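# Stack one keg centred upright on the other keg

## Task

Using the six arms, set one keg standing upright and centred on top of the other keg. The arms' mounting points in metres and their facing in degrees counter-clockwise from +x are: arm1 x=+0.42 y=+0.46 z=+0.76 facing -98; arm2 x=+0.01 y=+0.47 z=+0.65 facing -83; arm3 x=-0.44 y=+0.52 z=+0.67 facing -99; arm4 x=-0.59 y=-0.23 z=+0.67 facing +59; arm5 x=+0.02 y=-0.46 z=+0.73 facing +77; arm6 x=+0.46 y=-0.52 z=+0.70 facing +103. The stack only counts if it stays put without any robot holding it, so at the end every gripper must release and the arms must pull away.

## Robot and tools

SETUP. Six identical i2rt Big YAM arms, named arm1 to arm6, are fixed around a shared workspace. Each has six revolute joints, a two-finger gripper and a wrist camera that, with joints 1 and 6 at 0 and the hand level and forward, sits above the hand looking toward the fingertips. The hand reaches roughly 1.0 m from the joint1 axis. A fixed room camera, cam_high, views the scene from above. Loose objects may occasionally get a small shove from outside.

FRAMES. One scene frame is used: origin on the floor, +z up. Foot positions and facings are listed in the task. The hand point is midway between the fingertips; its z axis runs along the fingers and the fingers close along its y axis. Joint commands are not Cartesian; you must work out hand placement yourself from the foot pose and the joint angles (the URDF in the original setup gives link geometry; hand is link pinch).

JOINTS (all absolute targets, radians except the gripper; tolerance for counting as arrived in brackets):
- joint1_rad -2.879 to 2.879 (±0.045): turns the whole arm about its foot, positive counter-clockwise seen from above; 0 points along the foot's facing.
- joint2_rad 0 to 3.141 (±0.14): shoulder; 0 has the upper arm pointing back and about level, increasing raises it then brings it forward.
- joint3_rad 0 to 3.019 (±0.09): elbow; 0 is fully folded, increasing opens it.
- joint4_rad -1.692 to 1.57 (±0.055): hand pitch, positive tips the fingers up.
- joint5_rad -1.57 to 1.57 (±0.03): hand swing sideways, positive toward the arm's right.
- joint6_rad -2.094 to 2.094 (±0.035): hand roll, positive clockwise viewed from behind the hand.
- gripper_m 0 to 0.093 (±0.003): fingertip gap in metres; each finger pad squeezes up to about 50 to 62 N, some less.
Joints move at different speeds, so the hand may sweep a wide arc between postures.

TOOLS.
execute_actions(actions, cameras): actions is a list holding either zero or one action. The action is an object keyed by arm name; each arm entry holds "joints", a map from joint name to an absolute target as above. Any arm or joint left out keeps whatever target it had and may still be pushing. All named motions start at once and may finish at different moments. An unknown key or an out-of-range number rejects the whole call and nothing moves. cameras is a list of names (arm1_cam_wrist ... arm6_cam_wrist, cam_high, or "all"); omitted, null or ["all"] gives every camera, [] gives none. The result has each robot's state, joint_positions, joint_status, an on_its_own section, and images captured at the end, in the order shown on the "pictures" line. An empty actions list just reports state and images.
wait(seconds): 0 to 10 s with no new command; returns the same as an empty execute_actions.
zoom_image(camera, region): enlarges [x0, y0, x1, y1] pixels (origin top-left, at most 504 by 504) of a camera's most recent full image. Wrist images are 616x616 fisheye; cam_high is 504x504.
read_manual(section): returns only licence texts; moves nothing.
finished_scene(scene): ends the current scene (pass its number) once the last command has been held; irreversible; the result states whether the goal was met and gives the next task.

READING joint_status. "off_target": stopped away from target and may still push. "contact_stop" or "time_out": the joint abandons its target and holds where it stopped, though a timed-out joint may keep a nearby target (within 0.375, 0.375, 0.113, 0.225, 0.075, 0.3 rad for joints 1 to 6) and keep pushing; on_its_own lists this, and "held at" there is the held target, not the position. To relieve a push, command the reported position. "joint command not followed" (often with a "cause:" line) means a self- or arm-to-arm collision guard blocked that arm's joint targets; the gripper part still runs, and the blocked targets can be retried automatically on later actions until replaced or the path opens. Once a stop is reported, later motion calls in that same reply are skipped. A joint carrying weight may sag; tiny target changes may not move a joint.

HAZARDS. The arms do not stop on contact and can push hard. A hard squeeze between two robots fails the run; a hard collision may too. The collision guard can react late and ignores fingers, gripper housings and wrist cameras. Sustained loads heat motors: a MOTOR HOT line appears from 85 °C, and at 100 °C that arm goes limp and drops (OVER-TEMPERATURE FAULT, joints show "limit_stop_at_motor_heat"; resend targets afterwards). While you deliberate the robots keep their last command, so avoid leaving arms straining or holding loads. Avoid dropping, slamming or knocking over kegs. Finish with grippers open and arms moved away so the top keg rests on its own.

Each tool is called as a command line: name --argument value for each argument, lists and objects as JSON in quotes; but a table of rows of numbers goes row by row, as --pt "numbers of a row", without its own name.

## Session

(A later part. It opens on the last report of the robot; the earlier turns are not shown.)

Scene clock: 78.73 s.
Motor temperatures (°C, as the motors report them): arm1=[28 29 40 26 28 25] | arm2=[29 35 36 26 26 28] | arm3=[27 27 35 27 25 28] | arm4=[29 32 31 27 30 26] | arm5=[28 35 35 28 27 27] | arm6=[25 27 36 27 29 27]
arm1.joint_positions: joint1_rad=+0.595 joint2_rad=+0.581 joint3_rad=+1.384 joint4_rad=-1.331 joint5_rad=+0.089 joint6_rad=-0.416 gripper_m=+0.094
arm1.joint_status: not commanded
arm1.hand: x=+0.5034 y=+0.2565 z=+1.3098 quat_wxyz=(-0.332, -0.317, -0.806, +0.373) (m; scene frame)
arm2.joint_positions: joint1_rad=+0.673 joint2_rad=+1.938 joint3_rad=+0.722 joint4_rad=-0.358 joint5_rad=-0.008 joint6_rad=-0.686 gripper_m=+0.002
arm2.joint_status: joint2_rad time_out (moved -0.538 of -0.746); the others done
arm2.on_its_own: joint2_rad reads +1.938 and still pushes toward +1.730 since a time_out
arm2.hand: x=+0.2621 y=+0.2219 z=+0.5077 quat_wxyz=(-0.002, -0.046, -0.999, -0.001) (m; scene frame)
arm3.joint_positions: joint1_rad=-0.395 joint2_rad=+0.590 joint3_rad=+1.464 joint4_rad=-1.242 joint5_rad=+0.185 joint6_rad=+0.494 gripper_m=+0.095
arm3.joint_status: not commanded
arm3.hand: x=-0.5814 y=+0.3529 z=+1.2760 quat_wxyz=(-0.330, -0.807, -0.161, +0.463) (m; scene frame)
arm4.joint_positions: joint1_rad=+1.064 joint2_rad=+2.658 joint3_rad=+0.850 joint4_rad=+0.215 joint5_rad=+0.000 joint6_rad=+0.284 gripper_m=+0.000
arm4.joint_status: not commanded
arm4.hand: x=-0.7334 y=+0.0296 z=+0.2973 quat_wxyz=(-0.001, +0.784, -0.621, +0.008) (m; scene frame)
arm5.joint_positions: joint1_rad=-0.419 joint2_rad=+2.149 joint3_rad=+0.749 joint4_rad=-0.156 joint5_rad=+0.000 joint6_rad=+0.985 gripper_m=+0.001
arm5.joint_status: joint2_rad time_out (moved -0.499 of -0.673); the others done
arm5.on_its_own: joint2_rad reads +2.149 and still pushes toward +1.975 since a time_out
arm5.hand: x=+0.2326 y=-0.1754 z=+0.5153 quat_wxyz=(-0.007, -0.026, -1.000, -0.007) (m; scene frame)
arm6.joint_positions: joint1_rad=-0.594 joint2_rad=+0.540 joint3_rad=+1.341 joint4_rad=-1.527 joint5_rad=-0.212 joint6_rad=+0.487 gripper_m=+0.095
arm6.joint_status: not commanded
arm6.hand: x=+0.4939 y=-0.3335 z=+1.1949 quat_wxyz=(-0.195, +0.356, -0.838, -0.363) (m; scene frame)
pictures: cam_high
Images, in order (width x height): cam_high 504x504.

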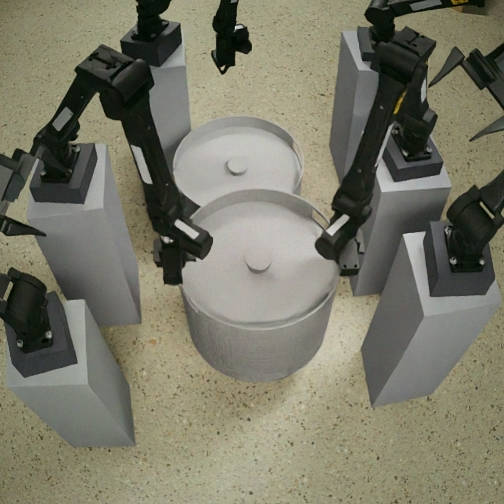

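execute_actions --actions '[{"arm2":{"joints":{"joint1_rad":0.585,"joint2_rad":1.20,"joint3_rad":0.876,"joint4_rad":-0.932,"joint6_rad":-0.86}},"arm5":{"joints":{"joint1_rad":-0.405,"joint2_rad":1.41,"joint3_rad":0.82,"joint4_rad":-0.711,"joint6_rad":0.939}}}]' --cameras '["cam_high"]'

Scene clock: 86.57 s.
Motor temperatures (°C, as the motors report them): arm1=[28 29 40 26 28 25] | arm2=[29 36 40 26 26 28] | arm3=[27 27 35 27 25 28] | arm4=[29 32 31 27 30 26] | arm5=[28 36 36 28 27 27] | arm6=[25 27 36 27 29 27]
arm1.joint_positions: joint1_rad=+0.595 joint2_rad=+0.581 joint3_rad=+1.384 joint4_rad=-1.331 joint5_rad=+0.089 joint6_rad=-0.416 gripper_m=+0.094
arm1.joint_status: not commanded
arm1.hand: x=+0.5034 y=+0.2565 z=+1.3098 quat_wxyz=(-0.332, -0.317, -0.806, +0.373) (m; scene frame)
arm2.joint_positions: joint1_rad=+0.573 joint2_rad=+1.361 joint3_rad=+0.723 joint4_rad=-0.918 joint5_rad=+0.007 joint6_rad=-0.869 gripper_m=+0.002
arm2.joint_status: joint2_rad time_out (moved -0.577 of -0.738); joint3_rad time_out (moved +0.001 of +0.154); the others done
arm2.on_its_own: joint2_rad reads +1.361 and still pushes toward +1.200 since a time_out; joint3_rad reads +0.723 and still pushes toward +0.835 since a time_out
arm2.hand: x=+0.2129 y=+0.2232 z=+0.6940 quat_wxyz=(-0.002, -0.005, -1.000, +0.011) (m; scene frame)
arm3.joint_positions: joint1_rad=-0.395 joint2_rad=+0.590 joint3_rad=+1.464 joint4_rad=-1.242 joint5_rad=+0.185 joint6_rad=+0.494 gripper_m=+0.095
arm3.joint_status: not commanded
arm3.hand: x=-0.5814 y=+0.3529 z=+1.2760 quat_wxyz=(-0.330, -0.807, -0.161, +0.463) (m; scene frame)
arm4.joint_positions: joint1_rad=+1.064 joint2_rad=+2.658 joint3_rad=+0.850 joint4_rad=+0.215 joint5_rad=+0.000 joint6_rad=+0.284 gripper_m=+0.000
arm4.joint_status: not commanded
arm4.hand: x=-0.7334 y=+0.0296 z=+0.2973 quat_wxyz=(-0.001, +0.784, -0.621, +0.008) (m; scene frame)
arm5.joint_positions: joint1_rad=-0.382 joint2_rad=+1.558 joint3_rad=+0.715 joint4_rad=-0.699 joint5_rad=-0.003 joint6_rad=+0.935 gripper_m=+0.001
arm5.joint_status: joint2_rad time_out (moved -0.591 of -0.739); joint3_rad time_out (moved -0.034 of +0.071); the others done
arm5.on_its_own: joint2_rad reads +1.558 and still pushes toward +1.410 since a time_out; joint3_rad reads +0.715 and still pushes toward +0.820 since a time_out
arm5.hand: x=+0.2158 y=-0.1746 z=+0.7061 quat_wxyz=(-0.010, +0.018, -1.000, -0.014) (m; scene frame)
arm6.joint_positions: joint1_rad=-0.594 joint2_rad=+0.540 joint3_rad=+1.341 joint4_rad=-1.527 joint5_rad=-0.212 joint6_rad=+0.487 gripper_m=+0.095
arm6.joint_status: not commanded
arm6.hand: x=+0.4939 y=-0.3335 z=+1.1949 quat_wxyz=(-0.195, +0.356, -0.838, -0.363) (m; scene frame)
pictures: cam_high
Images, in order (width x height): cam_high 504x504.

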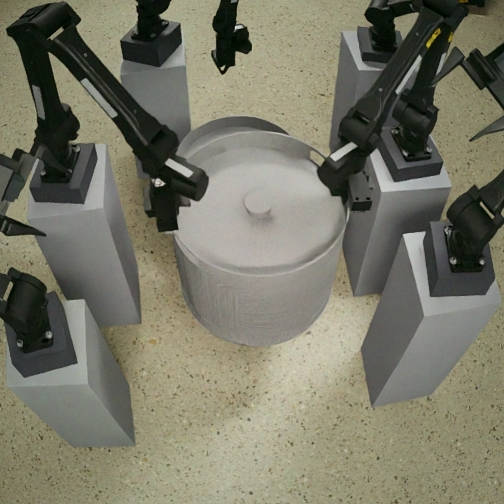

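execute_actions --actions '[{"arm2":{"joints":{"joint1_rad":0.049,"joint2_rad":1.04,"joint3_rad":0.685,"joint4_rad":-0.964,"joint6_rad":-1.435}},"arm5":{"joints":{"joint1_rad":0.061,"joint2_rad":1.31,"joint3_rad":0.645,"joint4_rad":-0.685,"joint6_rad":1.37}}}]' --cameras '["cam_high"]'

Scene clock: 93.37 s.
Motor temperatures (°C, as the motors report them): arm1=[28 29 40 26 28 25] | arm2=[29 35 44 26 26 28] | arm3=[27 27 35 27 25 28] | arm4=[29 32 31 27 30 26] | arm5=[28 36 38 28 27 27] | arm6=[25 27 36 27 29 27]
arm1.joint_positions: joint1_rad=+0.595 joint2_rad=+0.581 joint3_rad=+1.384 joint4_rad=-1.331 joint5_rad=+0.089 joint6_rad=-0.416 gripper_m=+0.094
arm1.joint_status: not commanded
arm1.hand: x=+0.5034 y=+0.2565 z=+1.3098 quat_wxyz=(-0.332, -0.317, -0.806, +0.373) (m; scene frame)
arm2.joint_positions: joint1_rad=+0.042 joint2_rad=+1.206 joint3_rad=+0.562 joint4_rad=-0.940 joint5_rad=+0.002 joint6_rad=-1.433 gripper_m=+0.002
arm2.joint_status: joint2_rad time_out (moved -0.155 of -0.321); joint3_rad time_out (moved -0.161 of -0.038); the others done
arm2.on_its_own: joint2_rad reads +1.206 and still pushes toward +1.040 since a time_out; joint3_rad reads +0.562 and still pushes toward +0.674 since a time_out
arm2.hand: x=+0.0497 y=+0.2212 z=+0.6856 quat_wxyz=(+0.002, +0.012, -1.000, -0.003) (m; scene frame)
arm3.joint_positions: joint1_rad=-0.395 joint2_rad=+0.590 joint3_rad=+1.464 joint4_rad=-1.242 joint5_rad=+0.185 joint6_rad=+0.494 gripper_m=+0.095
arm3.joint_status: not commanded
arm3.hand: x=-0.5814 y=+0.3529 z=+1.2760 quat_wxyz=(-0.330, -0.807, -0.161, +0.463) (m; scene frame)
arm4.joint_positions: joint1_rad=+1.064 joint2_rad=+2.658 joint3_rad=+0.850 joint4_rad=+0.215 joint5_rad=+0.000 joint6_rad=+0.284 gripper_m=+0.000
arm4.joint_status: not commanded
arm4.hand: x=-0.7334 y=+0.0296 z=+0.2973 quat_wxyz=(-0.001, +0.784, -0.621, +0.008) (m; scene frame)
arm5.joint_positions: joint1_rad=+0.069 joint2_rad=+1.461 joint3_rad=+0.554 joint4_rad=-0.654 joint5_rad=-0.005 joint6_rad=+1.355 gripper_m=+0.001
arm5.joint_status: joint2_rad time_out (moved -0.097 of -0.248); joint3_rad time_out (moved -0.161 of -0.070); the others done
arm5.on_its_own: joint2_rad reads +1.461 and still pushes toward +1.310 since a time_out; joint3_rad reads +0.554 and still pushes toward +0.645 since a time_out
arm5.hand: x=+0.0624 y=-0.1778 z=+0.6935 quat_wxyz=(-0.001, +0.033, -0.999, -0.006) (m; scene frame)
arm6.joint_positions: joint1_rad=-0.594 joint2_rad=+0.540 joint3_rad=+1.341 joint4_rad=-1.527 joint5_rad=-0.212 joint6_rad=+0.487 gripper_m=+0.095
arm6.joint_status: not commanded
arm6.hand: x=+0.4939 y=-0.3335 z=+1.1949 quat_wxyz=(-0.195, +0.356, -0.838, -0.363) (m; scene frame)
pictures: cam_high
Images, in order (width x height): cam_high 504x504.

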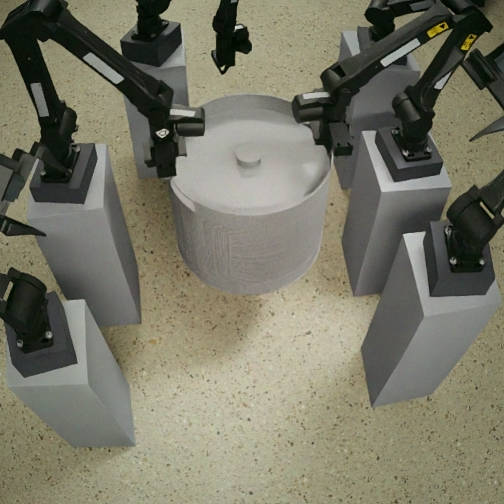

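execute_actions --actions '[{"arm2":{"joints":{"joint1_rad":-0.602,"joint2_rad":1.095,"joint3_rad":0.77,"joint4_rad":-0.944,"joint6_rad":-2.05}},"arm5":{"joints":{"joint1_rad":0.691,"joint2_rad":1.35,"joint3_rad":0.735,"joint4_rad":-0.693,"joint6_rad":2.035}},"arm1":{"joints":{"joint1_rad":-0.1,"joint2_rad":1.4,"joint3_rad":1.434,"joint4_rad":-1.081,"joint5_rad":0,"joint6_rad":-0.658,"gripper_m":0.07}}}]' --cameras '["cam_high","arm4_cam_wrist"]'

Scene clock: 120.97 s.
Motor temperatures (°C, as the motors report them): arm1=[28 29 41 26 28 25] | arm2=[29 34 53 26 26 28] | arm3=[27 27 35 27 25 28] | arm4=[29 32 31 27 30 26] | arm5=[28 36 42 28 27 27] | arm6=[25 27 36 27 29 27]
arm1.joint_positions: joint1_rad=-0.109 joint2_rad=+1.406 joint3_rad=+1.415 joint4_rad=-1.099 joint5_rad=-0.001 joint6_rad=-0.651 gripper_m=+0.070
arm1.joint_status: all done
arm1.hand: x=+0.2922 y=-0.0461 z=+1.0650 quat_wxyz=(-0.079, -0.535, -0.810, +0.226) (m; scene frame)
arm2.joint_positions: joint1_rad=-0.588 joint2_rad=+1.232 joint3_rad=+0.599 joint4_rad=-0.917 joint5_rad=-0.006 joint6_rad=-2.024 gripper_m=+0.002
arm2.joint_status: joint3_rad time_out (moved +0.037 of +0.208); the others done
arm2.on_its_own: joint3_rad reads +0.599 and still pushes toward +0.711 since a time_out
arm2.hand: x=-0.1128 y=+0.2264 z=+0.6907 quat_wxyz=(+0.002, -0.007, -1.000, +0.014) (m; scene frame)
arm3.joint_positions: joint1_rad=-0.395 joint2_rad=+0.590 joint3_rad=+1.464 joint4_rad=-1.242 joint5_rad=+0.185 joint6_rad=+0.494 gripper_m=+0.095
arm3.joint_status: not commanded
arm3.hand: x=-0.5814 y=+0.3529 z=+1.2760 quat_wxyz=(-0.330, -0.807, -0.161, +0.463) (m; scene frame)
arm4.joint_positions: joint1_rad=+1.064 joint2_rad=+2.658 joint3_rad=+0.850 joint4_rad=+0.215 joint5_rad=+0.000 joint6_rad=+0.284 gripper_m=+0.000
arm4.joint_status: not commanded
arm4.hand: x=-0.7334 y=+0.0296 z=+0.2973 quat_wxyz=(-0.001, +0.784, -0.621, +0.008) (m; scene frame)
arm5.joint_positions: joint1_rad=+0.673 joint2_rad=+1.490 joint3_rad=+0.631 joint4_rad=-0.674 joint5_rad=+0.006 joint6_rad=+2.000 gripper_m=+0.002
arm5.joint_status: joint2_rad time_out (moved +0.029 of -0.111); joint3_rad time_out (moved +0.078 of +0.181); joint6_rad time_out (moved +0.645 of +0.680); the others done
arm5.on_its_own: joint2_rad reads +1.490 and still pushes toward +1.350 since a time_out; joint3_rad reads +0.631 and still pushes toward +0.735 since a time_out; joint6_rad reads +2.000 and still pushes toward +2.035 since a time_out
arm5.hand: x=-0.1178 y=-0.1736 z=+0.7035 quat_wxyz=(+0.002, +0.012, -1.000, -0.020) (m; scene frame)
arm6.joint_positions: joint1_rad=-0.594 joint2_rad=+0.540 joint3_rad=+1.341 joint4_rad=-1.527 joint5_rad=-0.212 joint6_rad=+0.487 gripper_m=+0.095
arm6.joint_status: not commanded
arm6.hand: x=+0.4939 y=-0.3335 z=+1.1949 quat_wxyz=(-0.195, +0.356, -0.838, -0.363) (m; scene frame)
pictures: arm4_cam_wrist, cam_high
Images, in order (width x height): arm4_cam_wrist 616x616, cam_high 504x504.

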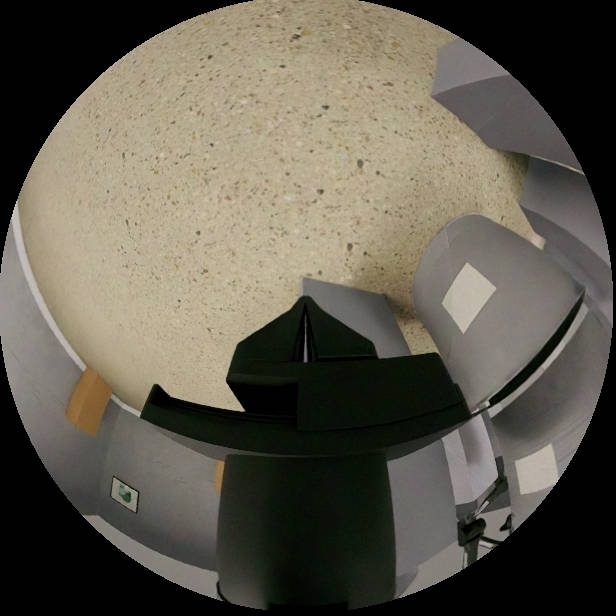

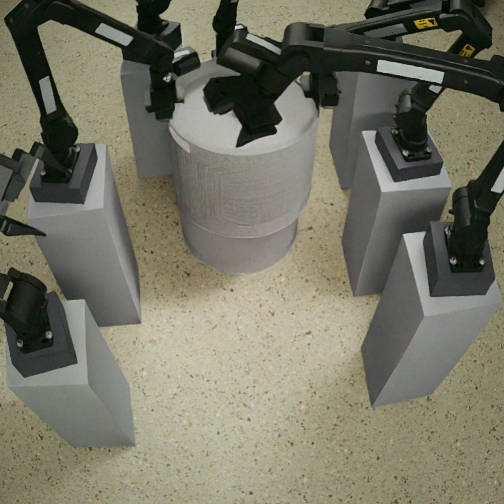

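execute_actions --actions '[{"arm2":{"joints":{"joint2_rad":1.21,"joint4_rad":-0.86}},"arm5":{"joints":{"joint2_rad":1.465,"joint4_rad":-0.62,"joint6_rad":2.01}},"arm1":{"joints":{"joint1_rad":-0.518,"joint2_rad":1.93,"joint3_rad":1.45,"joint4_rad":-1.07}}}]' --cameras '["cam_high","arm1_cam_wrist"]'

Scene clock: 125.47 s.
Motor temperatures (°C, as the motors report them): arm1=[28 29 41 26 28 25] | arm2=[29 34 54 26 26 28] | arm3=[27 27 35 27 25 28] | arm4=[29 32 31 27 30 26] | arm5=[28 36 42 28 27 27] | arm6=[25 27 36 27 29 27]
arm1.joint_positions: joint1_rad=-0.519 joint2_rad=+1.941 joint3_rad=+1.432 joint4_rad=-1.082 joint5_rad=+0.001 joint6_rad=-0.652 gripper_m=+0.070
arm1.joint_status: all done
arm1.hand: x=+0.0830 y=+0.0248 z=+0.7909 quat_wxyz=(+0.002, -0.709, -0.705, -0.009) (m; scene frame)
arm2.joint_positions: joint1_rad=-0.588 joint2_rad=+1.337 joint3_rad=+0.599 joint4_rad=-0.857 joint5_rad=+0.000 joint6_rad=-2.026 gripper_m=+0.002
arm2.joint_status: all done
arm2.on_its_own: joint3_rad reads +0.599 and still pushes toward +0.711 since a time_out
arm2.hand: x=-0.1153 y=+0.2233 z=+0.6640 quat_wxyz=(-0.006, -0.006, -1.000, -0.008) (m; scene frame)
arm3.joint_positions: joint1_rad=-0.395 joint2_rad=+0.590 joint3_rad=+1.464 joint4_rad=-1.242 joint5_rad=+0.185 joint6_rad=+0.494 gripper_m=+0.095
arm3.joint_status: not commanded
arm3.hand: x=-0.5814 y=+0.3529 z=+1.2760 quat_wxyz=(-0.330, -0.807, -0.161, +0.463) (m; scene frame)
arm4.joint_positions: joint1_rad=+1.064 joint2_rad=+2.658 joint3_rad=+0.850 joint4_rad=+0.215 joint5_rad=+0.000 joint6_rad=+0.284 gripper_m=+0.000
arm4.joint_status: not commanded
arm4.hand: x=-0.7334 y=+0.0296 z=+0.2973 quat_wxyz=(-0.001, +0.784, -0.621, +0.008) (m; scene frame)
arm5.joint_positions: joint1_rad=+0.687 joint2_rad=+1.598 joint3_rad=+0.630 joint4_rad=-0.606 joint5_rad=+0.003 joint6_rad=+2.002 gripper_m=+0.001
arm5.joint_status: all done
arm5.on_its_own: joint3_rad reads +0.630 and still pushes toward +0.735 since a time_out
arm5.hand: x=-0.1211 y=-0.1775 z=+0.6716 quat_wxyz=(-0.005, +0.018, -1.000, +0.000) (m; scene frame)
arm6.joint_positions: joint1_rad=-0.594 joint2_rad=+0.540 joint3_rad=+1.341 joint4_rad=-1.527 joint5_rad=-0.212 joint6_rad=+0.487 gripper_m=+0.095
arm6.joint_status: not commanded
arm6.hand: x=+0.4939 y=-0.3335 z=+1.1949 quat_wxyz=(-0.195, +0.356, -0.838, -0.363) (m; scene frame)
pictures: arm1_cam_wrist, cam_high
Images, in order (width x height): arm1_cam_wrist 616x616, cam_high 504x504.

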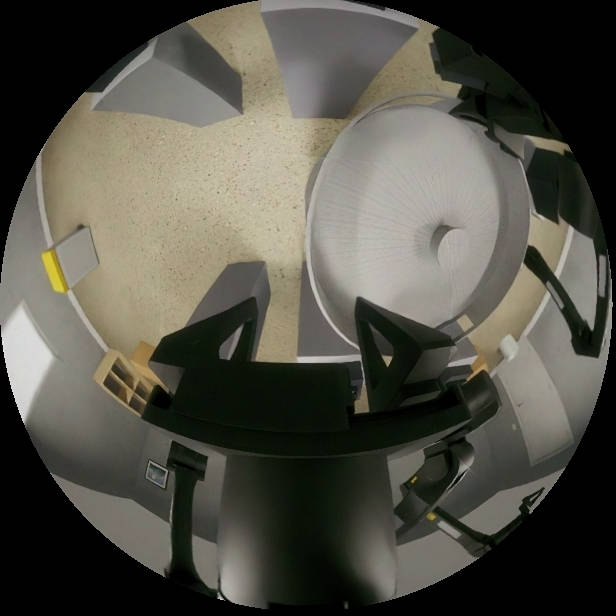

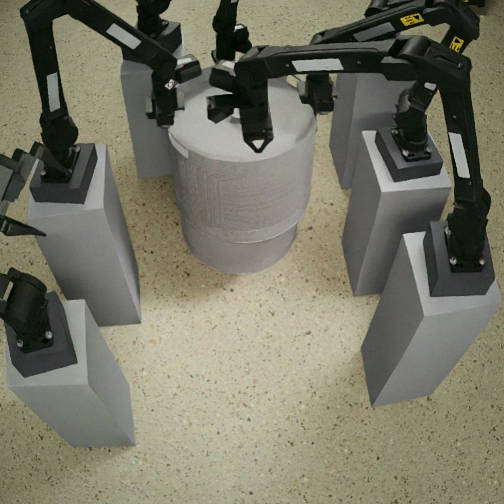

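execute_actions --actions '[{"arm2":{"joints":{"joint2_rad":1.26}},"arm5":{"joints":{"joint2_rad":1.51}},"arm1":{"joints":{"joint2_rad":2.10,"joint3_rad":1.365,"joint4_rad":-0.80}}}]' --cameras '["arm1_cam_wrist"]'

Scene clock: 132.10 s.
Motor temperatures (°C, as the motors report them): arm1=[28 30 41 26 28 25] | arm2=[29 34 54 26 26 28] | arm3=[27 27 35 27 25 28] | arm4=[29 32 31 27 30 26] | arm5=[28 36 43 28 27 27] | arm6=[25 27 36 27 29 27]
arm1.joint_positions: joint1_rad=-0.519 joint2_rad=+2.096 joint3_rad=+1.354 joint4_rad=-0.819 joint5_rad=+0.001 joint6_rad=-0.652 gripper_m=+0.070
arm1.joint_status: all done
arm1.hand: x=+0.0806 y=+0.0217 z=+0.6839 quat_wxyz=(+0.000, -0.709, -0.705, +0.005) (m; scene frame)
arm2.joint_positions: joint1_rad=-0.588 joint2_rad=+1.338 joint3_rad=+0.599 joint4_rad=-0.857 joint5_rad=+0.000 joint6_rad=-2.026 gripper_m=+0.002
arm2.joint_status: all done
arm2.on_its_own: joint3_rad reads +0.599 and still pushes toward +0.711 since a time_out
arm2.hand: x=-0.1153 y=+0.2234 z=+0.6638 quat_wxyz=(-0.006, -0.006, -1.000, -0.008) (m; scene frame)
arm3.joint_positions: joint1_rad=-0.395 joint2_rad=+0.590 joint3_rad=+1.464 joint4_rad=-1.242 joint5_rad=+0.185 joint6_rad=+0.494 gripper_m=+0.095
arm3.joint_status: not commanded
arm3.hand: x=-0.5814 y=+0.3529 z=+1.2760 quat_wxyz=(-0.330, -0.807, -0.161, +0.463) (m; scene frame)
arm4.joint_positions: joint1_rad=+1.064 joint2_rad=+2.658 joint3_rad=+0.850 joint4_rad=+0.215 joint5_rad=+0.000 joint6_rad=+0.284 gripper_m=+0.000
arm4.joint_status: not commanded
arm4.hand: x=-0.7334 y=+0.0296 z=+0.2973 quat_wxyz=(-0.001, +0.784, -0.621, +0.008) (m; scene frame)
arm5.joint_positions: joint1_rad=+0.687 joint2_rad=+1.599 joint3_rad=+0.630 joint4_rad=-0.606 joint5_rad=+0.003 joint6_rad=+2.002 gripper_m=+0.001
arm5.joint_status: all done
arm5.on_its_own: joint3_rad reads +0.630 and still pushes toward +0.735 since a time_out
arm5.hand: x=-0.1210 y=-0.1776 z=+0.6714 quat_wxyz=(-0.005, +0.018, -1.000, +0.000) (m; scene frame)
arm6.joint_positions: joint1_rad=-0.594 joint2_rad=+0.540 joint3_rad=+1.341 joint4_rad=-1.527 joint5_rad=-0.212 joint6_rad=+0.487 gripper_m=+0.095
arm6.joint_status: not commanded
arm6.hand: x=+0.4939 y=-0.3335 z=+1.1949 quat_wxyz=(-0.195, +0.356, -0.838, -0.363) (m; scene frame)
pictures: arm1_cam_wrist
Images, in order (width x height): arm1_cam_wrist 616x616.

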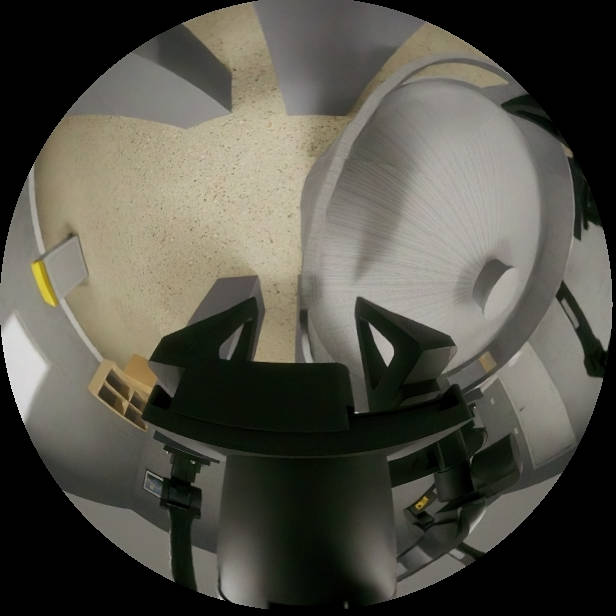

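Resting on B. Lower arm1 slightly, grip.

execute_actions --actions '[{"arm1":{"joints":{"joint2_rad":2.135}}}]' --cameras '[]'

execute_actions --actions '[{"arm1":{"joints":{"gripper_m":0}},"arm2":{"joints":{"joint2_rad":1.32,"joint3_rad":0.62}},"arm5":{"joints":{"joint2_rad":1.56,"joint3_rad":0.68}}}]' --cameras '["arm1_cam_wrist"]'

Scene clock: 135.47 s.
Motor temperatures (°C, as the motors report them): arm1=[28 30 41 26 28 25] | arm2=[29 33 54 26 26 28] | arm3=[27 27 35 27 25 28] | arm4=[29 32 31 27 30 26] | arm5=[28 35 43 28 27 27] | arm6=[25 27 36 27 29 27]
arm1.joint_positions: joint1_rad=-0.519 joint2_rad=+2.096 joint3_rad=+1.354 joint4_rad=-0.819 joint5_rad=+0.001 joint6_rad=-0.652 gripper_m=+0.070
arm1.joint_status: all done
arm1.hand: x=+0.0806 y=+0.0217 z=+0.6839 quat_wxyz=(+0.000, -0.709, -0.705, +0.005) (m; scene frame)
arm2.joint_positions: joint1_rad=-0.588 joint2_rad=+1.338 joint3_rad=+0.599 joint4_rad=-0.857 joint5_rad=+0.000 joint6_rad=-2.026 gripper_m=+0.002
arm2.joint_status: not commanded
arm2.on_its_own: joint3_rad reads +0.599 and still pushes toward +0.711 since a time_out
arm2.hand: x=-0.1153 y=+0.2234 z=+0.6638 quat_wxyz=(-0.006, -0.006, -1.000, -0.008) (m; scene frame)
arm3.joint_positions: joint1_rad=-0.395 joint2_rad=+0.590 joint3_rad=+1.464 joint4_rad=-1.242 joint5_rad=+0.185 joint6_rad=+0.494 gripper_m=+0.095
arm3.joint_status: not commanded
arm3.hand: x=-0.5814 y=+0.3529 z=+1.2760 quat_wxyz=(-0.330, -0.807, -0.161, +0.463) (m; scene frame)
arm4.joint_positions: joint1_rad=+1.064 joint2_rad=+2.658 joint3_rad=+0.850 joint4_rad=+0.215 joint5_rad=+0.000 joint6_rad=+0.284 gripper_m=+0.000
arm4.joint_status: not commanded
arm4.hand: x=-0.7334 y=+0.0296 z=+0.2973 quat_wxyz=(-0.001, +0.784, -0.621, +0.008) (m; scene frame)
arm5.joint_positions: joint1_rad=+0.687 joint2_rad=+1.599 joint3_rad=+0.630 joint4_rad=-0.606 joint5_rad=+0.003 joint6_rad=+2.002 gripper_m=+0.001
arm5.joint_status: not commanded
arm5.on_its_own: joint3_rad reads +0.630 and still pushes toward +0.735 since a time_out
arm5.hand: x=-0.1210 y=-0.1776 z=+0.6714 quat_wxyz=(-0.005, +0.018, -1.000, +0.000) (m; scene frame)
arm6.joint_positions: joint1_rad=-0.594 joint2_rad=+0.540 joint3_rad=+1.341 joint4_rad=-1.527 joint5_rad=-0.212 joint6_rad=+0.487 gripper_m=+0.095
arm6.joint_status: not commanded
arm6.hand: x=+0.4939 y=-0.3335 z=+1.1949 quat_wxyz=(-0.195, +0.356, -0.838, -0.363) (m; scene frame)
pictures: none
No camera images: the call's "cameras" was empty. Leave "cameras" out to get every camera's image.

Scene clock: 136.27 s.
Motor temperatures (°C, as the motors report them): arm1=[28 30 41 26 28 25] | arm2=[29 33 53 26 26 28] | arm3=[27 27 35 27 25 28] | arm4=[29 32 31 27 30 26] | arm5=[28 35 43 28 27 27] | arm6=[25 27 36 27 29 27]
arm1.joint_positions: joint1_rad=-0.519 joint2_rad=+2.097 joint3_rad=+1.354 joint4_rad=-0.819 joint5_rad=+0.000 joint6_rad=-0.722 gripper_m=+0.002
arm1.joint_status: all done
arm1.hand: x=+0.0809 y=+0.0216 z=+0.6837 quat_wxyz=(+0.000, -0.684, -0.729, +0.005) (m; scene frame)
arm2.joint_positions: joint1_rad=-0.588 joint2_rad=+1.343 joint3_rad=+0.598 joint4_rad=-0.859 joint5_rad=-0.002 joint6_rad=-2.026 gripper_m=+0.002
arm2.joint_status: all done
arm2.hand: x=-0.1141 y=+0.2248 z=+0.6622 quat_wxyz=(-0.009, -0.006, -1.000, -0.011) (m; scene frame)
arm3.joint_positions: joint1_rad=-0.395 joint2_rad=+0.590 joint3_rad=+1.464 joint4_rad=-1.242 joint5_rad=+0.185 joint6_rad=+0.494 gripper_m=+0.095
arm3.joint_status: not commanded
arm3.hand: x=-0.5814 y=+0.3529 z=+1.2760 quat_wxyz=(-0.330, -0.807, -0.161, +0.463) (m; scene frame)
arm4.joint_positions: joint1_rad=+1.064 joint2_rad=+2.658 joint3_rad=+0.850 joint4_rad=+0.215 joint5_rad=+0.000 joint6_rad=+0.284 gripper_m=+0.000
arm4.joint_status: not commanded
arm4.hand: x=-0.7334 y=+0.0296 z=+0.2973 quat_wxyz=(-0.001, +0.784, -0.621, +0.008) (m; scene frame)
arm5.joint_positions: joint1_rad=+0.687 joint2_rad=+1.603 joint3_rad=+0.628 joint4_rad=-0.606 joint5_rad=+0.004 joint6_rad=+2.002 gripper_m=+0.001
arm5.joint_status: all done
arm5.hand: x=-0.1201 y=-0.1791 z=+0.6698 quat_wxyz=(-0.007, +0.018, -1.000, +0.002) (m; scene frame)
arm6.joint_positions: joint1_rad=-0.594 joint2_rad=+0.540 joint3_rad=+1.341 joint4_rad=-1.527 joint5_rad=-0.212 joint6_rad=+0.487 gripper_m=+0.095
arm6.joint_status: not commanded
arm6.hand: x=+0.4939 y=-0.3335 z=+1.1949 quat_wxyz=(-0.195, +0.356, -0.838, -0.363) (m; scene frame)
pictures: arm1_cam_wrist
Images, in order (width x height): arm1_cam_wrist 616x616.

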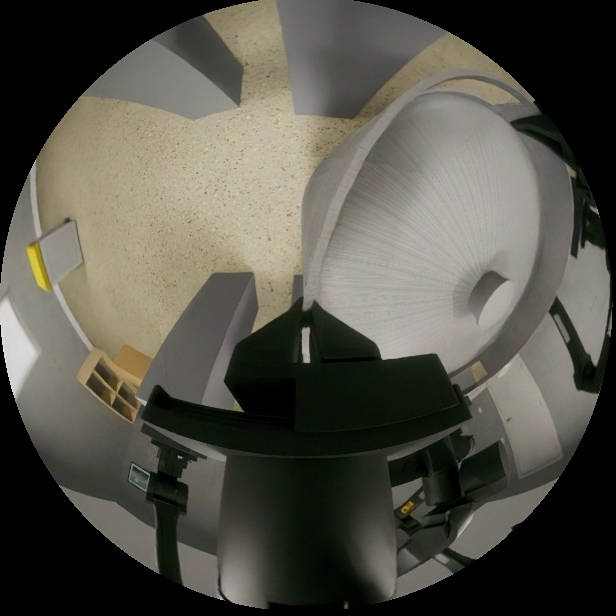

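execute_actions --actions '[{"arm1":{"joints":{"joint2_rad":2.0,"joint3_rad":1.40,"joint6_rad":-0.72}},"arm2":{"joints":{"gripper_m":0.06}}}]' --cameras '["cam_high"]'

execute_actions --actions '[{"arm2":{"joints":{"joint2_rad":1.08,"joint3_rad":0.64,"joint4_rad":-1.13}}}]' --cameras '[]'

execute_actions --actions '[{"arm2":{"joints":{"joint6_rad":1.13}}}]' --cameras '["cam_high","arm2_cam_wrist"]'

Scene clock: 141.60 s.
Motor temperatures (°C, as the motors report them): arm1=[28 30 40 26 28 25] | arm2=[29 33 50 26 26 28] | arm3=[27 27 35 27 25 28] | arm4=[29 32 31 27 30 26] | arm5=[28 35 42 28 27 27] | arm6=[25 27 36 27 29 27]
arm1.joint_positions: joint1_rad=-0.517 joint2_rad=+2.095 joint3_rad=+1.354 joint4_rad=-0.819 joint5_rad=-0.002 joint6_rad=-0.731 gripper_m=+0.002
arm1.joint_status: all done
arm1.hand: x=+0.0818 y=+0.0205 z=+0.6845 quat_wxyz=(-0.001, -0.680, -0.733, +0.006) (m; scene frame)
arm2.joint_positions: joint1_rad=-0.589 joint2_rad=+1.336 joint3_rad=+0.599 joint4_rad=-0.859 joint5_rad=-0.002 joint6_rad=-2.036 gripper_m=+0.060
arm2.joint_status: all done
arm2.hand: x=-0.1148 y=+0.2235 z=+0.6644 quat_wxyz=(-0.007, -0.002, -1.000, -0.007) (m; scene frame)
arm3.joint_positions: joint1_rad=-0.395 joint2_rad=+0.590 joint3_rad=+1.464 joint4_rad=-1.242 joint5_rad=+0.185 joint6_rad=+0.494 gripper_m=+0.095
arm3.joint_status: not commanded
arm3.hand: x=-0.5814 y=+0.3529 z=+1.2760 quat_wxyz=(-0.330, -0.807, -0.161, +0.463) (m; scene frame)
arm4.joint_positions: joint1_rad=+1.064 joint2_rad=+2.658 joint3_rad=+0.850 joint4_rad=+0.215 joint5_rad=+0.000 joint6_rad=+0.284 gripper_m=+0.000
arm4.joint_status: not commanded
arm4.hand: x=-0.7334 y=+0.0296 z=+0.2973 quat_wxyz=(-0.001, +0.784, -0.621, +0.008) (m; scene frame)
arm5.joint_positions: joint1_rad=+0.684 joint2_rad=+1.603 joint3_rad=+0.627 joint4_rad=-0.606 joint5_rad=+0.006 joint6_rad=+2.002 gripper_m=+0.001
arm5.joint_status: not commanded
arm5.hand: x=-0.1185 y=-0.1792 z=+0.6695 quat_wxyz=(-0.008, +0.016, -1.000, +0.002) (m; scene frame)
arm6.joint_positions: joint1_rad=-0.594 joint2_rad=+0.540 joint3_rad=+1.341 joint4_rad=-1.527 joint5_rad=-0.212 joint6_rad=+0.487 gripper_m=+0.095
arm6.joint_status: not commanded
arm6.hand: x=+0.4939 y=-0.3335 z=+1.1949 quat_wxyz=(-0.195, +0.356, -0.838, -0.363) (m; scene frame)
pictures: cam_high
Images, in order (width x height): cam_high 504x504.

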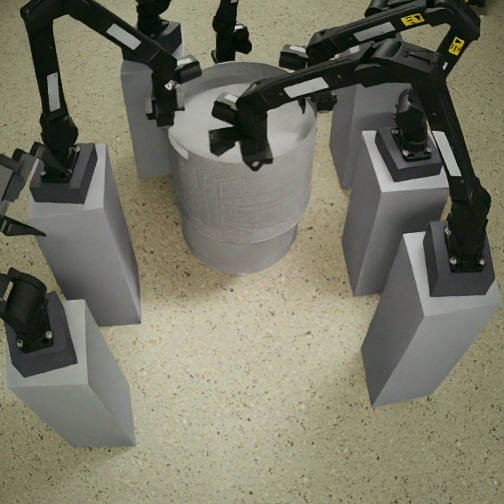

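Scene clock: 142.57 s.
Motor temperatures (°C, as the motors report them): arm1=[28 31 40 26 28 25] | arm2=[29 33 50 26 26 28] | arm3=[27 27 35 27 25 28] | arm4=[29 33 31 27 30 26] | arm5=[28 35 42 28 27 27] | arm6=[25 27 36 27 29 27]
arm1.joint_positions: joint1_rad=-0.517 joint2_rad=+2.095 joint3_rad=+1.354 joint4_rad=-0.819 joint5_rad=-0.002 joint6_rad=-0.731 gripper_m=+0.002
arm1.joint_status: not commanded
arm1.hand: x=+0.0818 y=+0.0205 z=+0.6845 quat_wxyz=(-0.001, -0.680, -0.733, +0.006) (m; scene frame)
arm2.joint_positions: joint1_rad=-0.589 joint2_rad=+1.075 joint3_rad=+0.599 joint4_rad=-1.117 joint5_rad=-0.002 joint6_rad=-2.037 gripper_m=+0.060
arm2.joint_status: all done
arm2.hand: x=-0.0965 y=+0.2604 z=+0.7270 quat_wxyz=(-0.006, -0.001, -1.000, -0.006) (m; scene frame)
arm3.joint_positions: joint1_rad=-0.395 joint2_rad=+0.590 joint3_rad=+1.464 joint4_rad=-1.242 joint5_rad=+0.185 joint6_rad=+0.494 gripper_m=+0.095
arm3.joint_status: not commanded
arm3.hand: x=-0.5814 y=+0.3529 z=+1.2760 quat_wxyz=(-0.330, -0.807, -0.161, +0.463) (m; scene frame)
arm4.joint_positions: joint1_rad=+1.064 joint2_rad=+2.658 joint3_rad=+0.850 joint4_rad=+0.215 joint5_rad=+0.000 joint6_rad=+0.284 gripper_m=+0.000
arm4.joint_status: not commanded
arm4.hand: x=-0.7334 y=+0.0296 z=+0.2973 quat_wxyz=(-0.001, +0.784, -0.621, +0.008) (m; scene frame)
arm5.joint_positions: joint1_rad=+0.684 joint2_rad=+1.603 joint3_rad=+0.627 joint4_rad=-0.606 joint5_rad=+0.006 joint6_rad=+2.002 gripper_m=+0.001
arm5.joint_status: not commanded
arm5.hand: x=-0.1185 y=-0.1792 z=+0.6695 quat_wxyz=(-0.008, +0.016, -1.000, +0.002) (m; scene frame)
arm6.joint_positions: joint1_rad=-0.594 joint2_rad=+0.540 joint3_rad=+1.341 joint4_rad=-1.527 joint5_rad=-0.212 joint6_rad=+0.487 gripper_m=+0.095
arm6.joint_status: not commanded
arm6.hand: x=+0.4939 y=-0.3335 z=+1.1949 quat_wxyz=(-0.195, +0.356, -0.838, -0.363) (m; scene frame)
pictures: none
No camera images: the call's "cameras" was empty. Leave "cameras" out to get every camera's image.

Scene clock: 145.33 s.
Motor temperatures (°C, as the motors report them): arm1=[28 31 41 26 28 25] | arm2=[29 32 49 26 26 28] | arm3=[27 27 35 27 25 28] | arm4=[29 33 31 27 30 26] | arm5=[28 35 42 28 27 27] | arm6=[25 27 36 27 29 27]
arm1.joint_positions: joint1_rad=-0.517 joint2_rad=+2.095 joint3_rad=+1.354 joint4_rad=-0.819 joint5_rad=-0.002 joint6_rad=-0.731 gripper_m=+0.002
arm1.joint_status: not commanded
arm1.hand: x=+0.0818 y=+0.0205 z=+0.6845 quat_wxyz=(-0.001, -0.680, -0.733, +0.006) (m; scene frame)
arm2.joint_positions: joint1_rad=-0.589 joint2_rad=+1.075 joint3_rad=+0.599 joint4_rad=-1.117 joint5_rad=-0.002 joint6_rad=+1.116 gripper_m=+0.060
arm2.joint_status: all done
arm2.hand: x=-0.0964 y=+0.2605 z=+0.7271 quat_wxyz=(+0.006, -1.000, +0.007, -0.006) (m; scene frame)
arm3.joint_positions: joint1_rad=-0.395 joint2_rad=+0.590 joint3_rad=+1.464 joint4_rad=-1.242 joint5_rad=+0.185 joint6_rad=+0.494 gripper_m=+0.095
arm3.joint_status: not commanded
arm3.hand: x=-0.5814 y=+0.3529 z=+1.2760 quat_wxyz=(-0.330, -0.807, -0.161, +0.463) (m; scene frame)
arm4.joint_positions: joint1_rad=+1.064 joint2_rad=+2.658 joint3_rad=+0.850 joint4_rad=+0.215 joint5_rad=+0.000 joint6_rad=+0.284 gripper_m=+0.000
arm4.joint_status: not commanded
arm4.hand: x=-0.7334 y=+0.0296 z=+0.2973 quat_wxyz=(-0.001, +0.784, -0.621, +0.008) (m; scene frame)
arm5.joint_positions: joint1_rad=+0.684 joint2_rad=+1.603 joint3_rad=+0.627 joint4_rad=-0.606 joint5_rad=+0.006 joint6_rad=+2.002 gripper_m=+0.001
arm5.joint_status: not commanded
arm5.hand: x=-0.1185 y=-0.1792 z=+0.6695 quat_wxyz=(-0.008, +0.016, -1.000, +0.002) (m; scene frame)
arm6.joint_positions: joint1_rad=-0.594 joint2_rad=+0.540 joint3_rad=+1.341 joint4_rad=-1.527 joint5_rad=-0.212 joint6_rad=+0.487 gripper_m=+0.095
arm6.joint_status: not commanded
arm6.hand: x=+0.4939 y=-0.3335 z=+1.1949 quat_wxyz=(-0.195, +0.356, -0.838, -0.363) (m; scene frame)
pictures: arm2_cam_wrist, cam_high
Images, in order (width x height): arm2_cam_wrist 616x616, cam_high 504x504.

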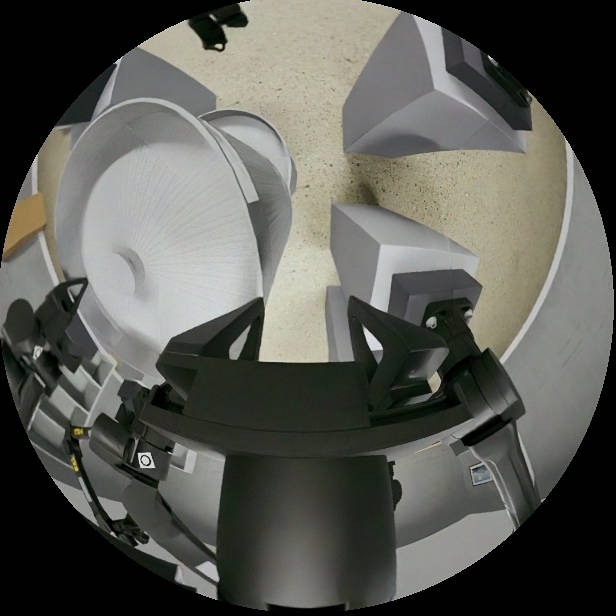

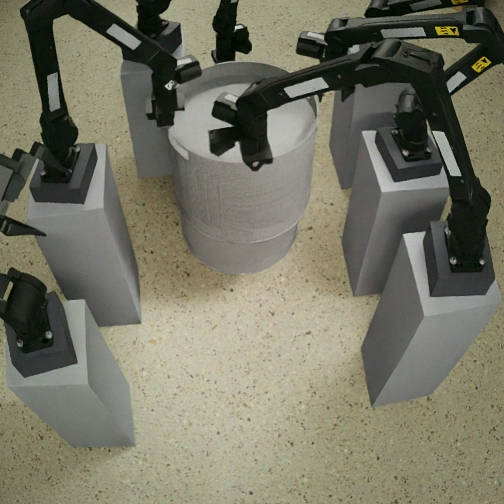

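execute_actions --actions '[{"arm2":{"joints":{"joint4_rad":-0.96,"gripper_m":0.08}}}]' --cameras '[]'

execute_actions --actions '[{"arm2":{"joints":{"joint2_rad":1.345,"joint3_rad":0.62,"joint4_rad":-0.83}}}]' --cameras '["arm2_cam_wrist"]'

Scene clock: 150.13 s.
Motor temperatures (°C, as the motors report them): arm1=[28 32 41 26 28 25] | arm2=[29 32 48 26 26 28] | arm3=[27 27 35 27 25 28] | arm4=[29 33 31 27 30 26] | arm5=[28 34 41 28 27 27] | arm6=[25 27 36 27 29 27]
arm1.joint_positions: joint1_rad=-0.517 joint2_rad=+2.095 joint3_rad=+1.354 joint4_rad=-0.819 joint5_rad=-0.002 joint6_rad=-0.731 gripper_m=+0.002
arm1.joint_status: not commanded
arm1.hand: x=+0.0818 y=+0.0205 z=+0.6845 quat_wxyz=(-0.001, -0.680, -0.733, +0.006) (m; scene frame)
arm2.joint_positions: joint1_rad=-0.589 joint2_rad=+1.075 joint3_rad=+0.599 joint4_rad=-0.976 joint5_rad=-0.002 joint6_rad=+1.117 gripper_m=+0.080
arm2.joint_status: all done
arm2.hand: x=-0.1120 y=+0.2296 z=+0.7289 quat_wxyz=(-0.057, -0.998, +0.007, +0.025) (m; scene frame)
arm3.joint_positions: joint1_rad=-0.395 joint2_rad=+0.590 joint3_rad=+1.464 joint4_rad=-1.242 joint5_rad=+0.185 joint6_rad=+0.494 gripper_m=+0.095
arm3.joint_status: not commanded
arm3.hand: x=-0.5814 y=+0.3529 z=+1.2760 quat_wxyz=(-0.330, -0.807, -0.161, +0.463) (m; scene frame)
arm4.joint_positions: joint1_rad=+1.064 joint2_rad=+2.658 joint3_rad=+0.850 joint4_rad=+0.215 joint5_rad=+0.000 joint6_rad=+0.284 gripper_m=+0.000
arm4.joint_status: not commanded
arm4.hand: x=-0.7334 y=+0.0296 z=+0.2973 quat_wxyz=(-0.001, +0.784, -0.621, +0.008) (m; scene frame)
arm5.joint_positions: joint1_rad=+0.684 joint2_rad=+1.603 joint3_rad=+0.627 joint4_rad=-0.606 joint5_rad=+0.006 joint6_rad=+2.002 gripper_m=+0.001
arm5.joint_status: not commanded
arm5.hand: x=-0.1185 y=-0.1792 z=+0.6695 quat_wxyz=(-0.008, +0.016, -1.000, +0.002) (m; scene frame)
arm6.joint_positions: joint1_rad=-0.594 joint2_rad=+0.540 joint3_rad=+1.341 joint4_rad=-1.527 joint5_rad=-0.212 joint6_rad=+0.487 gripper_m=+0.095
arm6.joint_status: not commanded
arm6.hand: x=+0.4939 y=-0.3335 z=+1.1949 quat_wxyz=(-0.195, +0.356, -0.838, -0.363) (m; scene frame)
pictures: none
No camera images: the call's "cameras" was empty. Leave "cameras" out to get every camera's image.

Scene clock: 151.13 s.
Motor temperatures (°C, as the motors report them): arm1=[28 32 41 26 28 25] | arm2=[29 32 48 26 26 28] | arm3=[27 27 35 27 25 28] | arm4=[29 33 31 27 30 26] | arm5=[28 34 41 28 27 27] | arm6=[25 27 36 27 29 27]
arm1.joint_positions: joint1_rad=-0.517 joint2_rad=+2.095 joint3_rad=+1.354 joint4_rad=-0.819 joint5_rad=-0.002 joint6_rad=-0.731 gripper_m=+0.002
arm1.joint_status: not commanded
arm1.hand: x=+0.0818 y=+0.0205 z=+0.6845 quat_wxyz=(-0.001, -0.680, -0.733, +0.006) (m; scene frame)
arm2.joint_positions: joint1_rad=-0.589 joint2_rad=+1.347 joint3_rad=+0.599 joint4_rad=-0.844 joint5_rad=-0.002 joint6_rad=+1.117 gripper_m=+0.080
arm2.joint_status: all done
arm2.hand: x=-0.1160 y=+0.2213 z=+0.6615 quat_wxyz=(+0.006, -1.000, +0.007, -0.006) (m; scene frame)
arm3.joint_positions: joint1_rad=-0.395 joint2_rad=+0.590 joint3_rad=+1.464 joint4_rad=-1.242 joint5_rad=+0.185 joint6_rad=+0.494 gripper_m=+0.095
arm3.joint_status: not commanded
arm3.hand: x=-0.5814 y=+0.3529 z=+1.2760 quat_wxyz=(-0.330, -0.807, -0.161, +0.463) (m; scene frame)
arm4.joint_positions: joint1_rad=+1.064 joint2_rad=+2.658 joint3_rad=+0.850 joint4_rad=+0.215 joint5_rad=+0.000 joint6_rad=+0.284 gripper_m=+0.000
arm4.joint_status: not commanded
arm4.hand: x=-0.7334 y=+0.0296 z=+0.2973 quat_wxyz=(-0.001, +0.784, -0.621, +0.008) (m; scene frame)
arm5.joint_positions: joint1_rad=+0.684 joint2_rad=+1.603 joint3_rad=+0.627 joint4_rad=-0.606 joint5_rad=+0.006 joint6_rad=+2.002 gripper_m=+0.001
arm5.joint_status: not commanded
arm5.hand: x=-0.1185 y=-0.1792 z=+0.6695 quat_wxyz=(-0.008, +0.016, -1.000, +0.002) (m; scene frame)
arm6.joint_positions: joint1_rad=-0.594 joint2_rad=+0.540 joint3_rad=+1.341 joint4_rad=-1.527 joint5_rad=-0.212 joint6_rad=+0.487 gripper_m=+0.095
arm6.joint_status: not commanded
arm6.hand: x=+0.4939 y=-0.3335 z=+1.1949 quat_wxyz=(-0.195, +0.356, -0.838, -0.363) (m; scene frame)
pictures: arm2_cam_wrist
Images, in order (width x height): arm2_cam_wrist 616x616.

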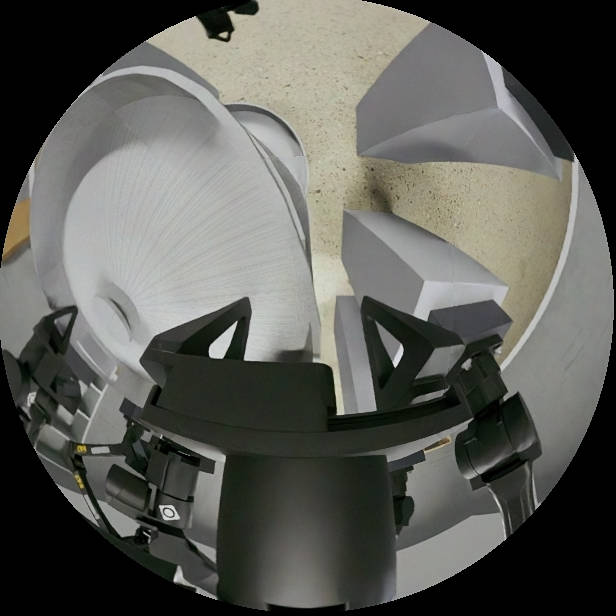

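execute_actions --actions '[{"arm2":{"joints":{"gripper_m":0}}}]' --cameras '[]'

execute_actions --actions '[{"arm2":{"joints":{"joint2_rad":1.25,"joint3_rad":0.685}},"arm5":{"joints":{"joint2_rad":1.50,"joint3_rad":0.715}},"arm1":{"joints":{"joint2_rad":2.07,"joint3_rad":1.37}}}]' --cameras '[]'

execute_actions --actions '[{"arm1":{"joints":{"gripper_m":0.06}}}]' --cameras '["arm2_cam_wrist","cam_high"]'

Scene clock: 157.90 s.
Motor temperatures (°C, as the motors report them): arm1=[28 33 42 26 28 25] | arm2=[29 32 46 26 26 28] | arm3=[27 27 35 27 25 28] | arm4=[29 33 30 27 30 26] | arm5=[28 34 41 28 27 27] | arm6=[25 27 36 27 29 27]
arm1.joint_positions: joint1_rad=-0.517 joint2_rad=+2.095 joint3_rad=+1.354 joint4_rad=-0.819 joint5_rad=-0.002 joint6_rad=-0.731 gripper_m=+0.002
arm1.joint_status: not commanded
arm1.hand: x=+0.0817 y=+0.0205 z=+0.6845 quat_wxyz=(-0.001, -0.680, -0.733, +0.006) (m; scene frame)
arm2.joint_positions: joint1_rad=-0.592 joint2_rad=+1.347 joint3_rad=+0.598 joint4_rad=-0.855 joint5_rad=+0.005 joint6_rad=+1.104 gripper_m=+0.002
arm2.joint_status: all done
arm2.hand: x=-0.1166 y=+0.2250 z=+0.6613 quat_wxyz=(+0.012, -1.000, +0.003, -0.005) (m; scene frame)
arm3.joint_positions: joint1_rad=-0.395 joint2_rad=+0.590 joint3_rad=+1.464 joint4_rad=-1.242 joint5_rad=+0.185 joint6_rad=+0.494 gripper_m=+0.095
arm3.joint_status: not commanded
arm3.hand: x=-0.5814 y=+0.3529 z=+1.2760 quat_wxyz=(-0.330, -0.807, -0.161, +0.463) (m; scene frame)
arm4.joint_positions: joint1_rad=+1.064 joint2_rad=+2.658 joint3_rad=+0.850 joint4_rad=+0.215 joint5_rad=+0.000 joint6_rad=+0.284 gripper_m=+0.000
arm4.joint_status: not commanded
arm4.hand: x=-0.7334 y=+0.0296 z=+0.2973 quat_wxyz=(-0.001, +0.784, -0.621, +0.008) (m; scene frame)
arm5.joint_positions: joint1_rad=+0.684 joint2_rad=+1.603 joint3_rad=+0.627 joint4_rad=-0.606 joint5_rad=+0.006 joint6_rad=+2.002 gripper_m=+0.001
arm5.joint_status: not commanded
arm5.hand: x=-0.1185 y=-0.1793 z=+0.6695 quat_wxyz=(-0.008, +0.016, -1.000, +0.003) (m; scene frame)
arm6.joint_positions: joint1_rad=-0.594 joint2_rad=+0.540 joint3_rad=+1.341 joint4_rad=-1.527 joint5_rad=-0.212 joint6_rad=+0.487 gripper_m=+0.095
arm6.joint_status: not commanded
arm6.hand: x=+0.4939 y=-0.3335 z=+1.1949 quat_wxyz=(-0.195, +0.356, -0.838, -0.363) (m; scene frame)
pictures: none
No camera images: the call's "cameras" was empty. Leave "cameras" out to get every camera's image.

Scene clock: 158.53 s.
Motor temperatures (°C, as the motors report them): arm1=[28 33 42 26 28 25] | arm2=[29 32 46 26 26 28] | arm3=[27 27 35 27 25 28] | arm4=[29 33 30 27 30 26] | arm5=[28 34 41 28 27 27] | arm6=[25 27 36 27 29 27]
arm1.joint_positions: joint1_rad=-0.517 joint2_rad=+2.095 joint3_rad=+1.352 joint4_rad=-0.818 joint5_rad=-0.002 joint6_rad=-0.731 gripper_m=+0.002
arm1.joint_status: all done
arm1.hand: x=+0.0822 y=+0.0211 z=+0.6840 quat_wxyz=(-0.001, -0.680, -0.733, +0.006) (m; scene frame)
arm2.joint_positions: joint1_rad=-0.592 joint2_rad=+1.341 joint3_rad=+0.598 joint4_rad=-0.853 joint5_rad=+0.005 joint6_rad=+1.104 gripper_m=+0.002
arm2.joint_status: all done
arm2.hand: x=-0.1171 y=+0.2239 z=+0.6628 quat_wxyz=(+0.009, -1.000, +0.002, -0.004) (m; scene frame)
arm3.joint_positions: joint1_rad=-0.395 joint2_rad=+0.590 joint3_rad=+1.464 joint4_rad=-1.242 joint5_rad=+0.185 joint6_rad=+0.494 gripper_m=+0.095
arm3.joint_status: not commanded
arm3.hand: x=-0.5814 y=+0.3529 z=+1.2760 quat_wxyz=(-0.330, -0.807, -0.161, +0.463) (m; scene frame)
arm4.joint_positions: joint1_rad=+1.064 joint2_rad=+2.658 joint3_rad=+0.850 joint4_rad=+0.215 joint5_rad=+0.000 joint6_rad=+0.284 gripper_m=+0.000
arm4.joint_status: not commanded
arm4.hand: x=-0.7334 y=+0.0296 z=+0.2973 quat_wxyz=(-0.001, +0.784, -0.621, +0.008) (m; scene frame)
arm5.joint_positions: joint1_rad=+0.684 joint2_rad=+1.602 joint3_rad=+0.627 joint4_rad=-0.605 joint5_rad=+0.006 joint6_rad=+2.002 gripper_m=+0.001
arm5.joint_status: all done
arm5.hand: x=-0.1187 y=-0.1789 z=+0.6698 quat_wxyz=(-0.008, +0.016, -1.000, +0.002) (m; scene frame)
arm6.joint_positions: joint1_rad=-0.594 joint2_rad=+0.540 joint3_rad=+1.341 joint4_rad=-1.527 joint5_rad=-0.212 joint6_rad=+0.487 gripper_m=+0.095
arm6.joint_status: not commanded
arm6.hand: x=+0.4939 y=-0.3335 z=+1.1949 quat_wxyz=(-0.195, +0.356, -0.838, -0.363) (m; scene frame)
pictures: none
No camera images: the call's "cameras" was empty. Leave "cameras" out to get every camera's image.

Scene clock: 159.17 s.
Motor temperatures (°C, as the motors report them): arm1=[28 33 41 26 28 25] | arm2=[29 32 46 26 26 28] | arm3=[27 27 35 27 25 28] | arm4=[29 33 30 27 30 26] | arm5=[28 34 41 28 27 27] | arm6=[25 27 36 27 29 27]
arm1.joint_positions: joint1_rad=-0.517 joint2_rad=+2.090 joint3_rad=+1.352 joint4_rad=-0.816 joint5_rad=-0.002 joint6_rad=-0.727 gripper_m=+0.060
arm1.joint_status: all done
arm1.hand: x=+0.0811 y=+0.0197 z=+0.6869 quat_wxyz=(-0.001, -0.681, -0.732, +0.009) (m; scene frame)
arm2.joint_positions: joint1_rad=-0.592 joint2_rad=+1.341 joint3_rad=+0.598 joint4_rad=-0.853 joint5_rad=+0.003 joint6_rad=+1.103 gripper_m=+0.002
arm2.joint_status: not commanded
arm2.hand: x=-0.1168 y=+0.2237 z=+0.6628 quat_wxyz=(+0.008, -1.000, +0.002, -0.004) (m; scene frame)
arm3.joint_positions: joint1_rad=-0.395 joint2_rad=+0.590 joint3_rad=+1.464 joint4_rad=-1.242 joint5_rad=+0.185 joint6_rad=+0.494 gripper_m=+0.095
arm3.joint_status: not commanded
arm3.hand: x=-0.5814 y=+0.3529 z=+1.2760 quat_wxyz=(-0.330, -0.807, -0.161, +0.463) (m; scene frame)
arm4.joint_positions: joint1_rad=+1.064 joint2_rad=+2.658 joint3_rad=+0.850 joint4_rad=+0.215 joint5_rad=+0.000 joint6_rad=+0.284 gripper_m=+0.000
arm4.joint_status: not commanded
arm4.hand: x=-0.7334 y=+0.0296 z=+0.2973 quat_wxyz=(-0.001, +0.784, -0.621, +0.008) (m; scene frame)
arm5.joint_positions: joint1_rad=+0.683 joint2_rad=+1.602 joint3_rad=+0.627 joint4_rad=-0.605 joint5_rad=+0.007 joint6_rad=+2.002 gripper_m=+0.001
arm5.joint_status: not commanded
arm5.hand: x=-0.1184 y=-0.1788 z=+0.6699 quat_wxyz=(-0.008, +0.016, -1.000, +0.001) (m; scene frame)
arm6.joint_positions: joint1_rad=-0.594 joint2_rad=+0.540 joint3_rad=+1.341 joint4_rad=-1.527 joint5_rad=-0.212 joint6_rad=+0.487 gripper_m=+0.095
arm6.joint_status: not commanded
arm6.hand: x=+0.4939 y=-0.3335 z=+1.1949 quat_wxyz=(-0.195, +0.356, -0.838, -0.363) (m; scene frame)
pictures: arm2_cam_wrist, cam_high
Images, in order (width x height): arm2_cam_wrist 616x616, cam_high 504x504.

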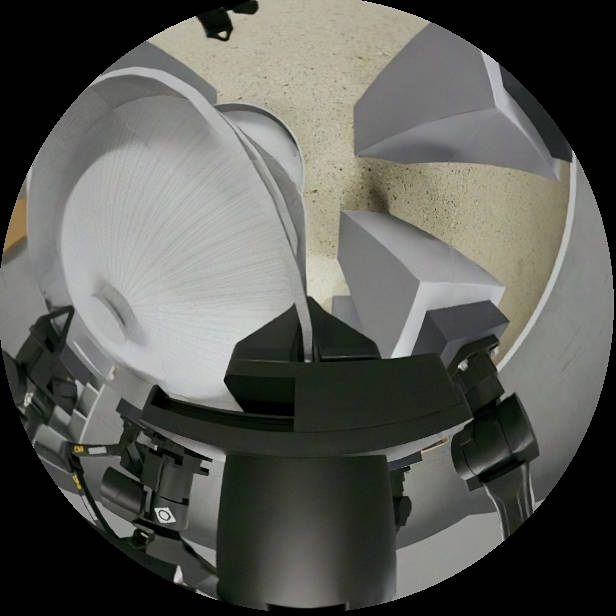

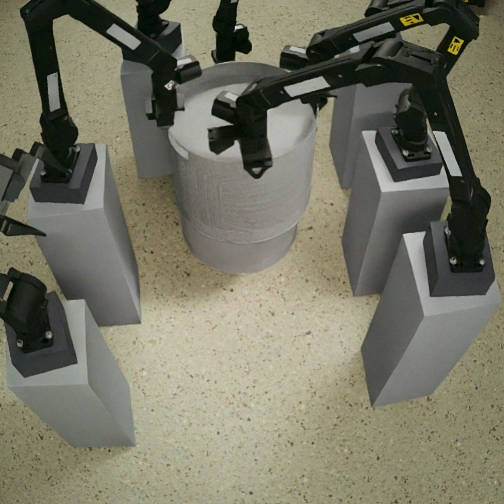

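execute_actions --actions '[{"arm2":{"joints":{"joint2_rad":1.08,"joint3_rad":0.76,"joint4_rad":-0.93}},"arm5":{"joints":{"joint2_rad":1.345,"joint3_rad":0.735,"joint4_rad":-0.693}},"arm1":{"joints":{"joint2_rad":1.6,"joint4_rad":-1.1}}}]' --cameras '[]'

Scene clock: 163.93 s.
Motor temperatures (°C, as the motors report them): arm1=[28 32 41 25 28 25] | arm2=[29 32 49 26 26 28] | arm3=[27 27 35 27 25 28] | arm4=[29 33 30 27 30 26] | arm5=[28 35 42 28 27 27] | arm6=[25 27 36 27 29 27]
arm1.joint_positions: joint1_rad=-0.517 joint2_rad=+1.571 joint3_rad=+1.352 joint4_rad=-1.080 joint5_rad=-0.002 joint6_rad=-0.727 gripper_m=+0.060
arm1.joint_status: all done
arm1.hand: x=+0.0979 y=+0.0413 z=+0.9532 quat_wxyz=(-0.013, -0.675, -0.725, +0.135) (m; scene frame)
arm2.joint_positions: joint1_rad=-0.592 joint2_rad=+1.252 joint3_rad=+0.598 joint4_rad=-0.897 joint5_rad=-0.007 joint6_rad=+1.109 gripper_m=+0.002
arm2.joint_status: joint2_rad time_out (moved -0.090 of -0.261); joint3_rad time_out (moved +0.000 of +0.162); the others done
arm2.on_its_own: joint2_rad reads +1.252 and still pushes toward +1.080 since a time_out; joint3_rad reads +0.598 and still pushes toward +0.711 since a time_out
arm2.hand: x=-0.1147 y=+0.2243 z=+0.6856 quat_wxyz=(-0.014, -1.000, +0.005, +0.001) (m; scene frame)
arm3.joint_positions: joint1_rad=-0.395 joint2_rad=+0.590 joint3_rad=+1.464 joint4_rad=-1.242 joint5_rad=+0.185 joint6_rad=+0.494 gripper_m=+0.095
arm3.joint_status: not commanded
arm3.hand: x=-0.5814 y=+0.3529 z=+1.2760 quat_wxyz=(-0.330, -0.807, -0.161, +0.463) (m; scene frame)
arm4.joint_positions: joint1_rad=+1.064 joint2_rad=+2.658 joint3_rad=+0.850 joint4_rad=+0.215 joint5_rad=+0.000 joint6_rad=+0.284 gripper_m=+0.000
arm4.joint_status: not commanded
arm4.hand: x=-0.7334 y=+0.0296 z=+0.2973 quat_wxyz=(-0.001, +0.784, -0.621, +0.008) (m; scene frame)
arm5.joint_positions: joint1_rad=+0.679 joint2_rad=+1.508 joint3_rad=+0.627 joint4_rad=-0.661 joint5_rad=+0.006 joint6_rad=+2.009 gripper_m=+0.001
arm5.joint_status: joint2_rad time_out (moved -0.093 of -0.257); joint3_rad time_out (moved +0.000 of +0.108); the others done
arm5.on_its_own: joint2_rad reads +1.508 and still pushes toward +1.345 since a time_out; joint3_rad reads +0.627 and still pushes toward +0.735 since a time_out
arm5.hand: x=-0.1186 y=-0.1762 z=+0.6971 quat_wxyz=(+0.000, +0.011, -1.000, -0.015) (m; scene frame)
arm6.joint_positions: joint1_rad=-0.594 joint2_rad=+0.540 joint3_rad=+1.341 joint4_rad=-1.527 joint5_rad=-0.212 joint6_rad=+0.487 gripper_m=+0.095
arm6.joint_status: not commanded
arm6.hand: x=+0.4939 y=-0.3335 z=+1.1949 quat_wxyz=(-0.195, +0.356, -0.838, -0.363) (m; scene frame)
pictures: none
No camera images: the call's "cameras" was empty. Leave "cameras" out to get every camera's image.


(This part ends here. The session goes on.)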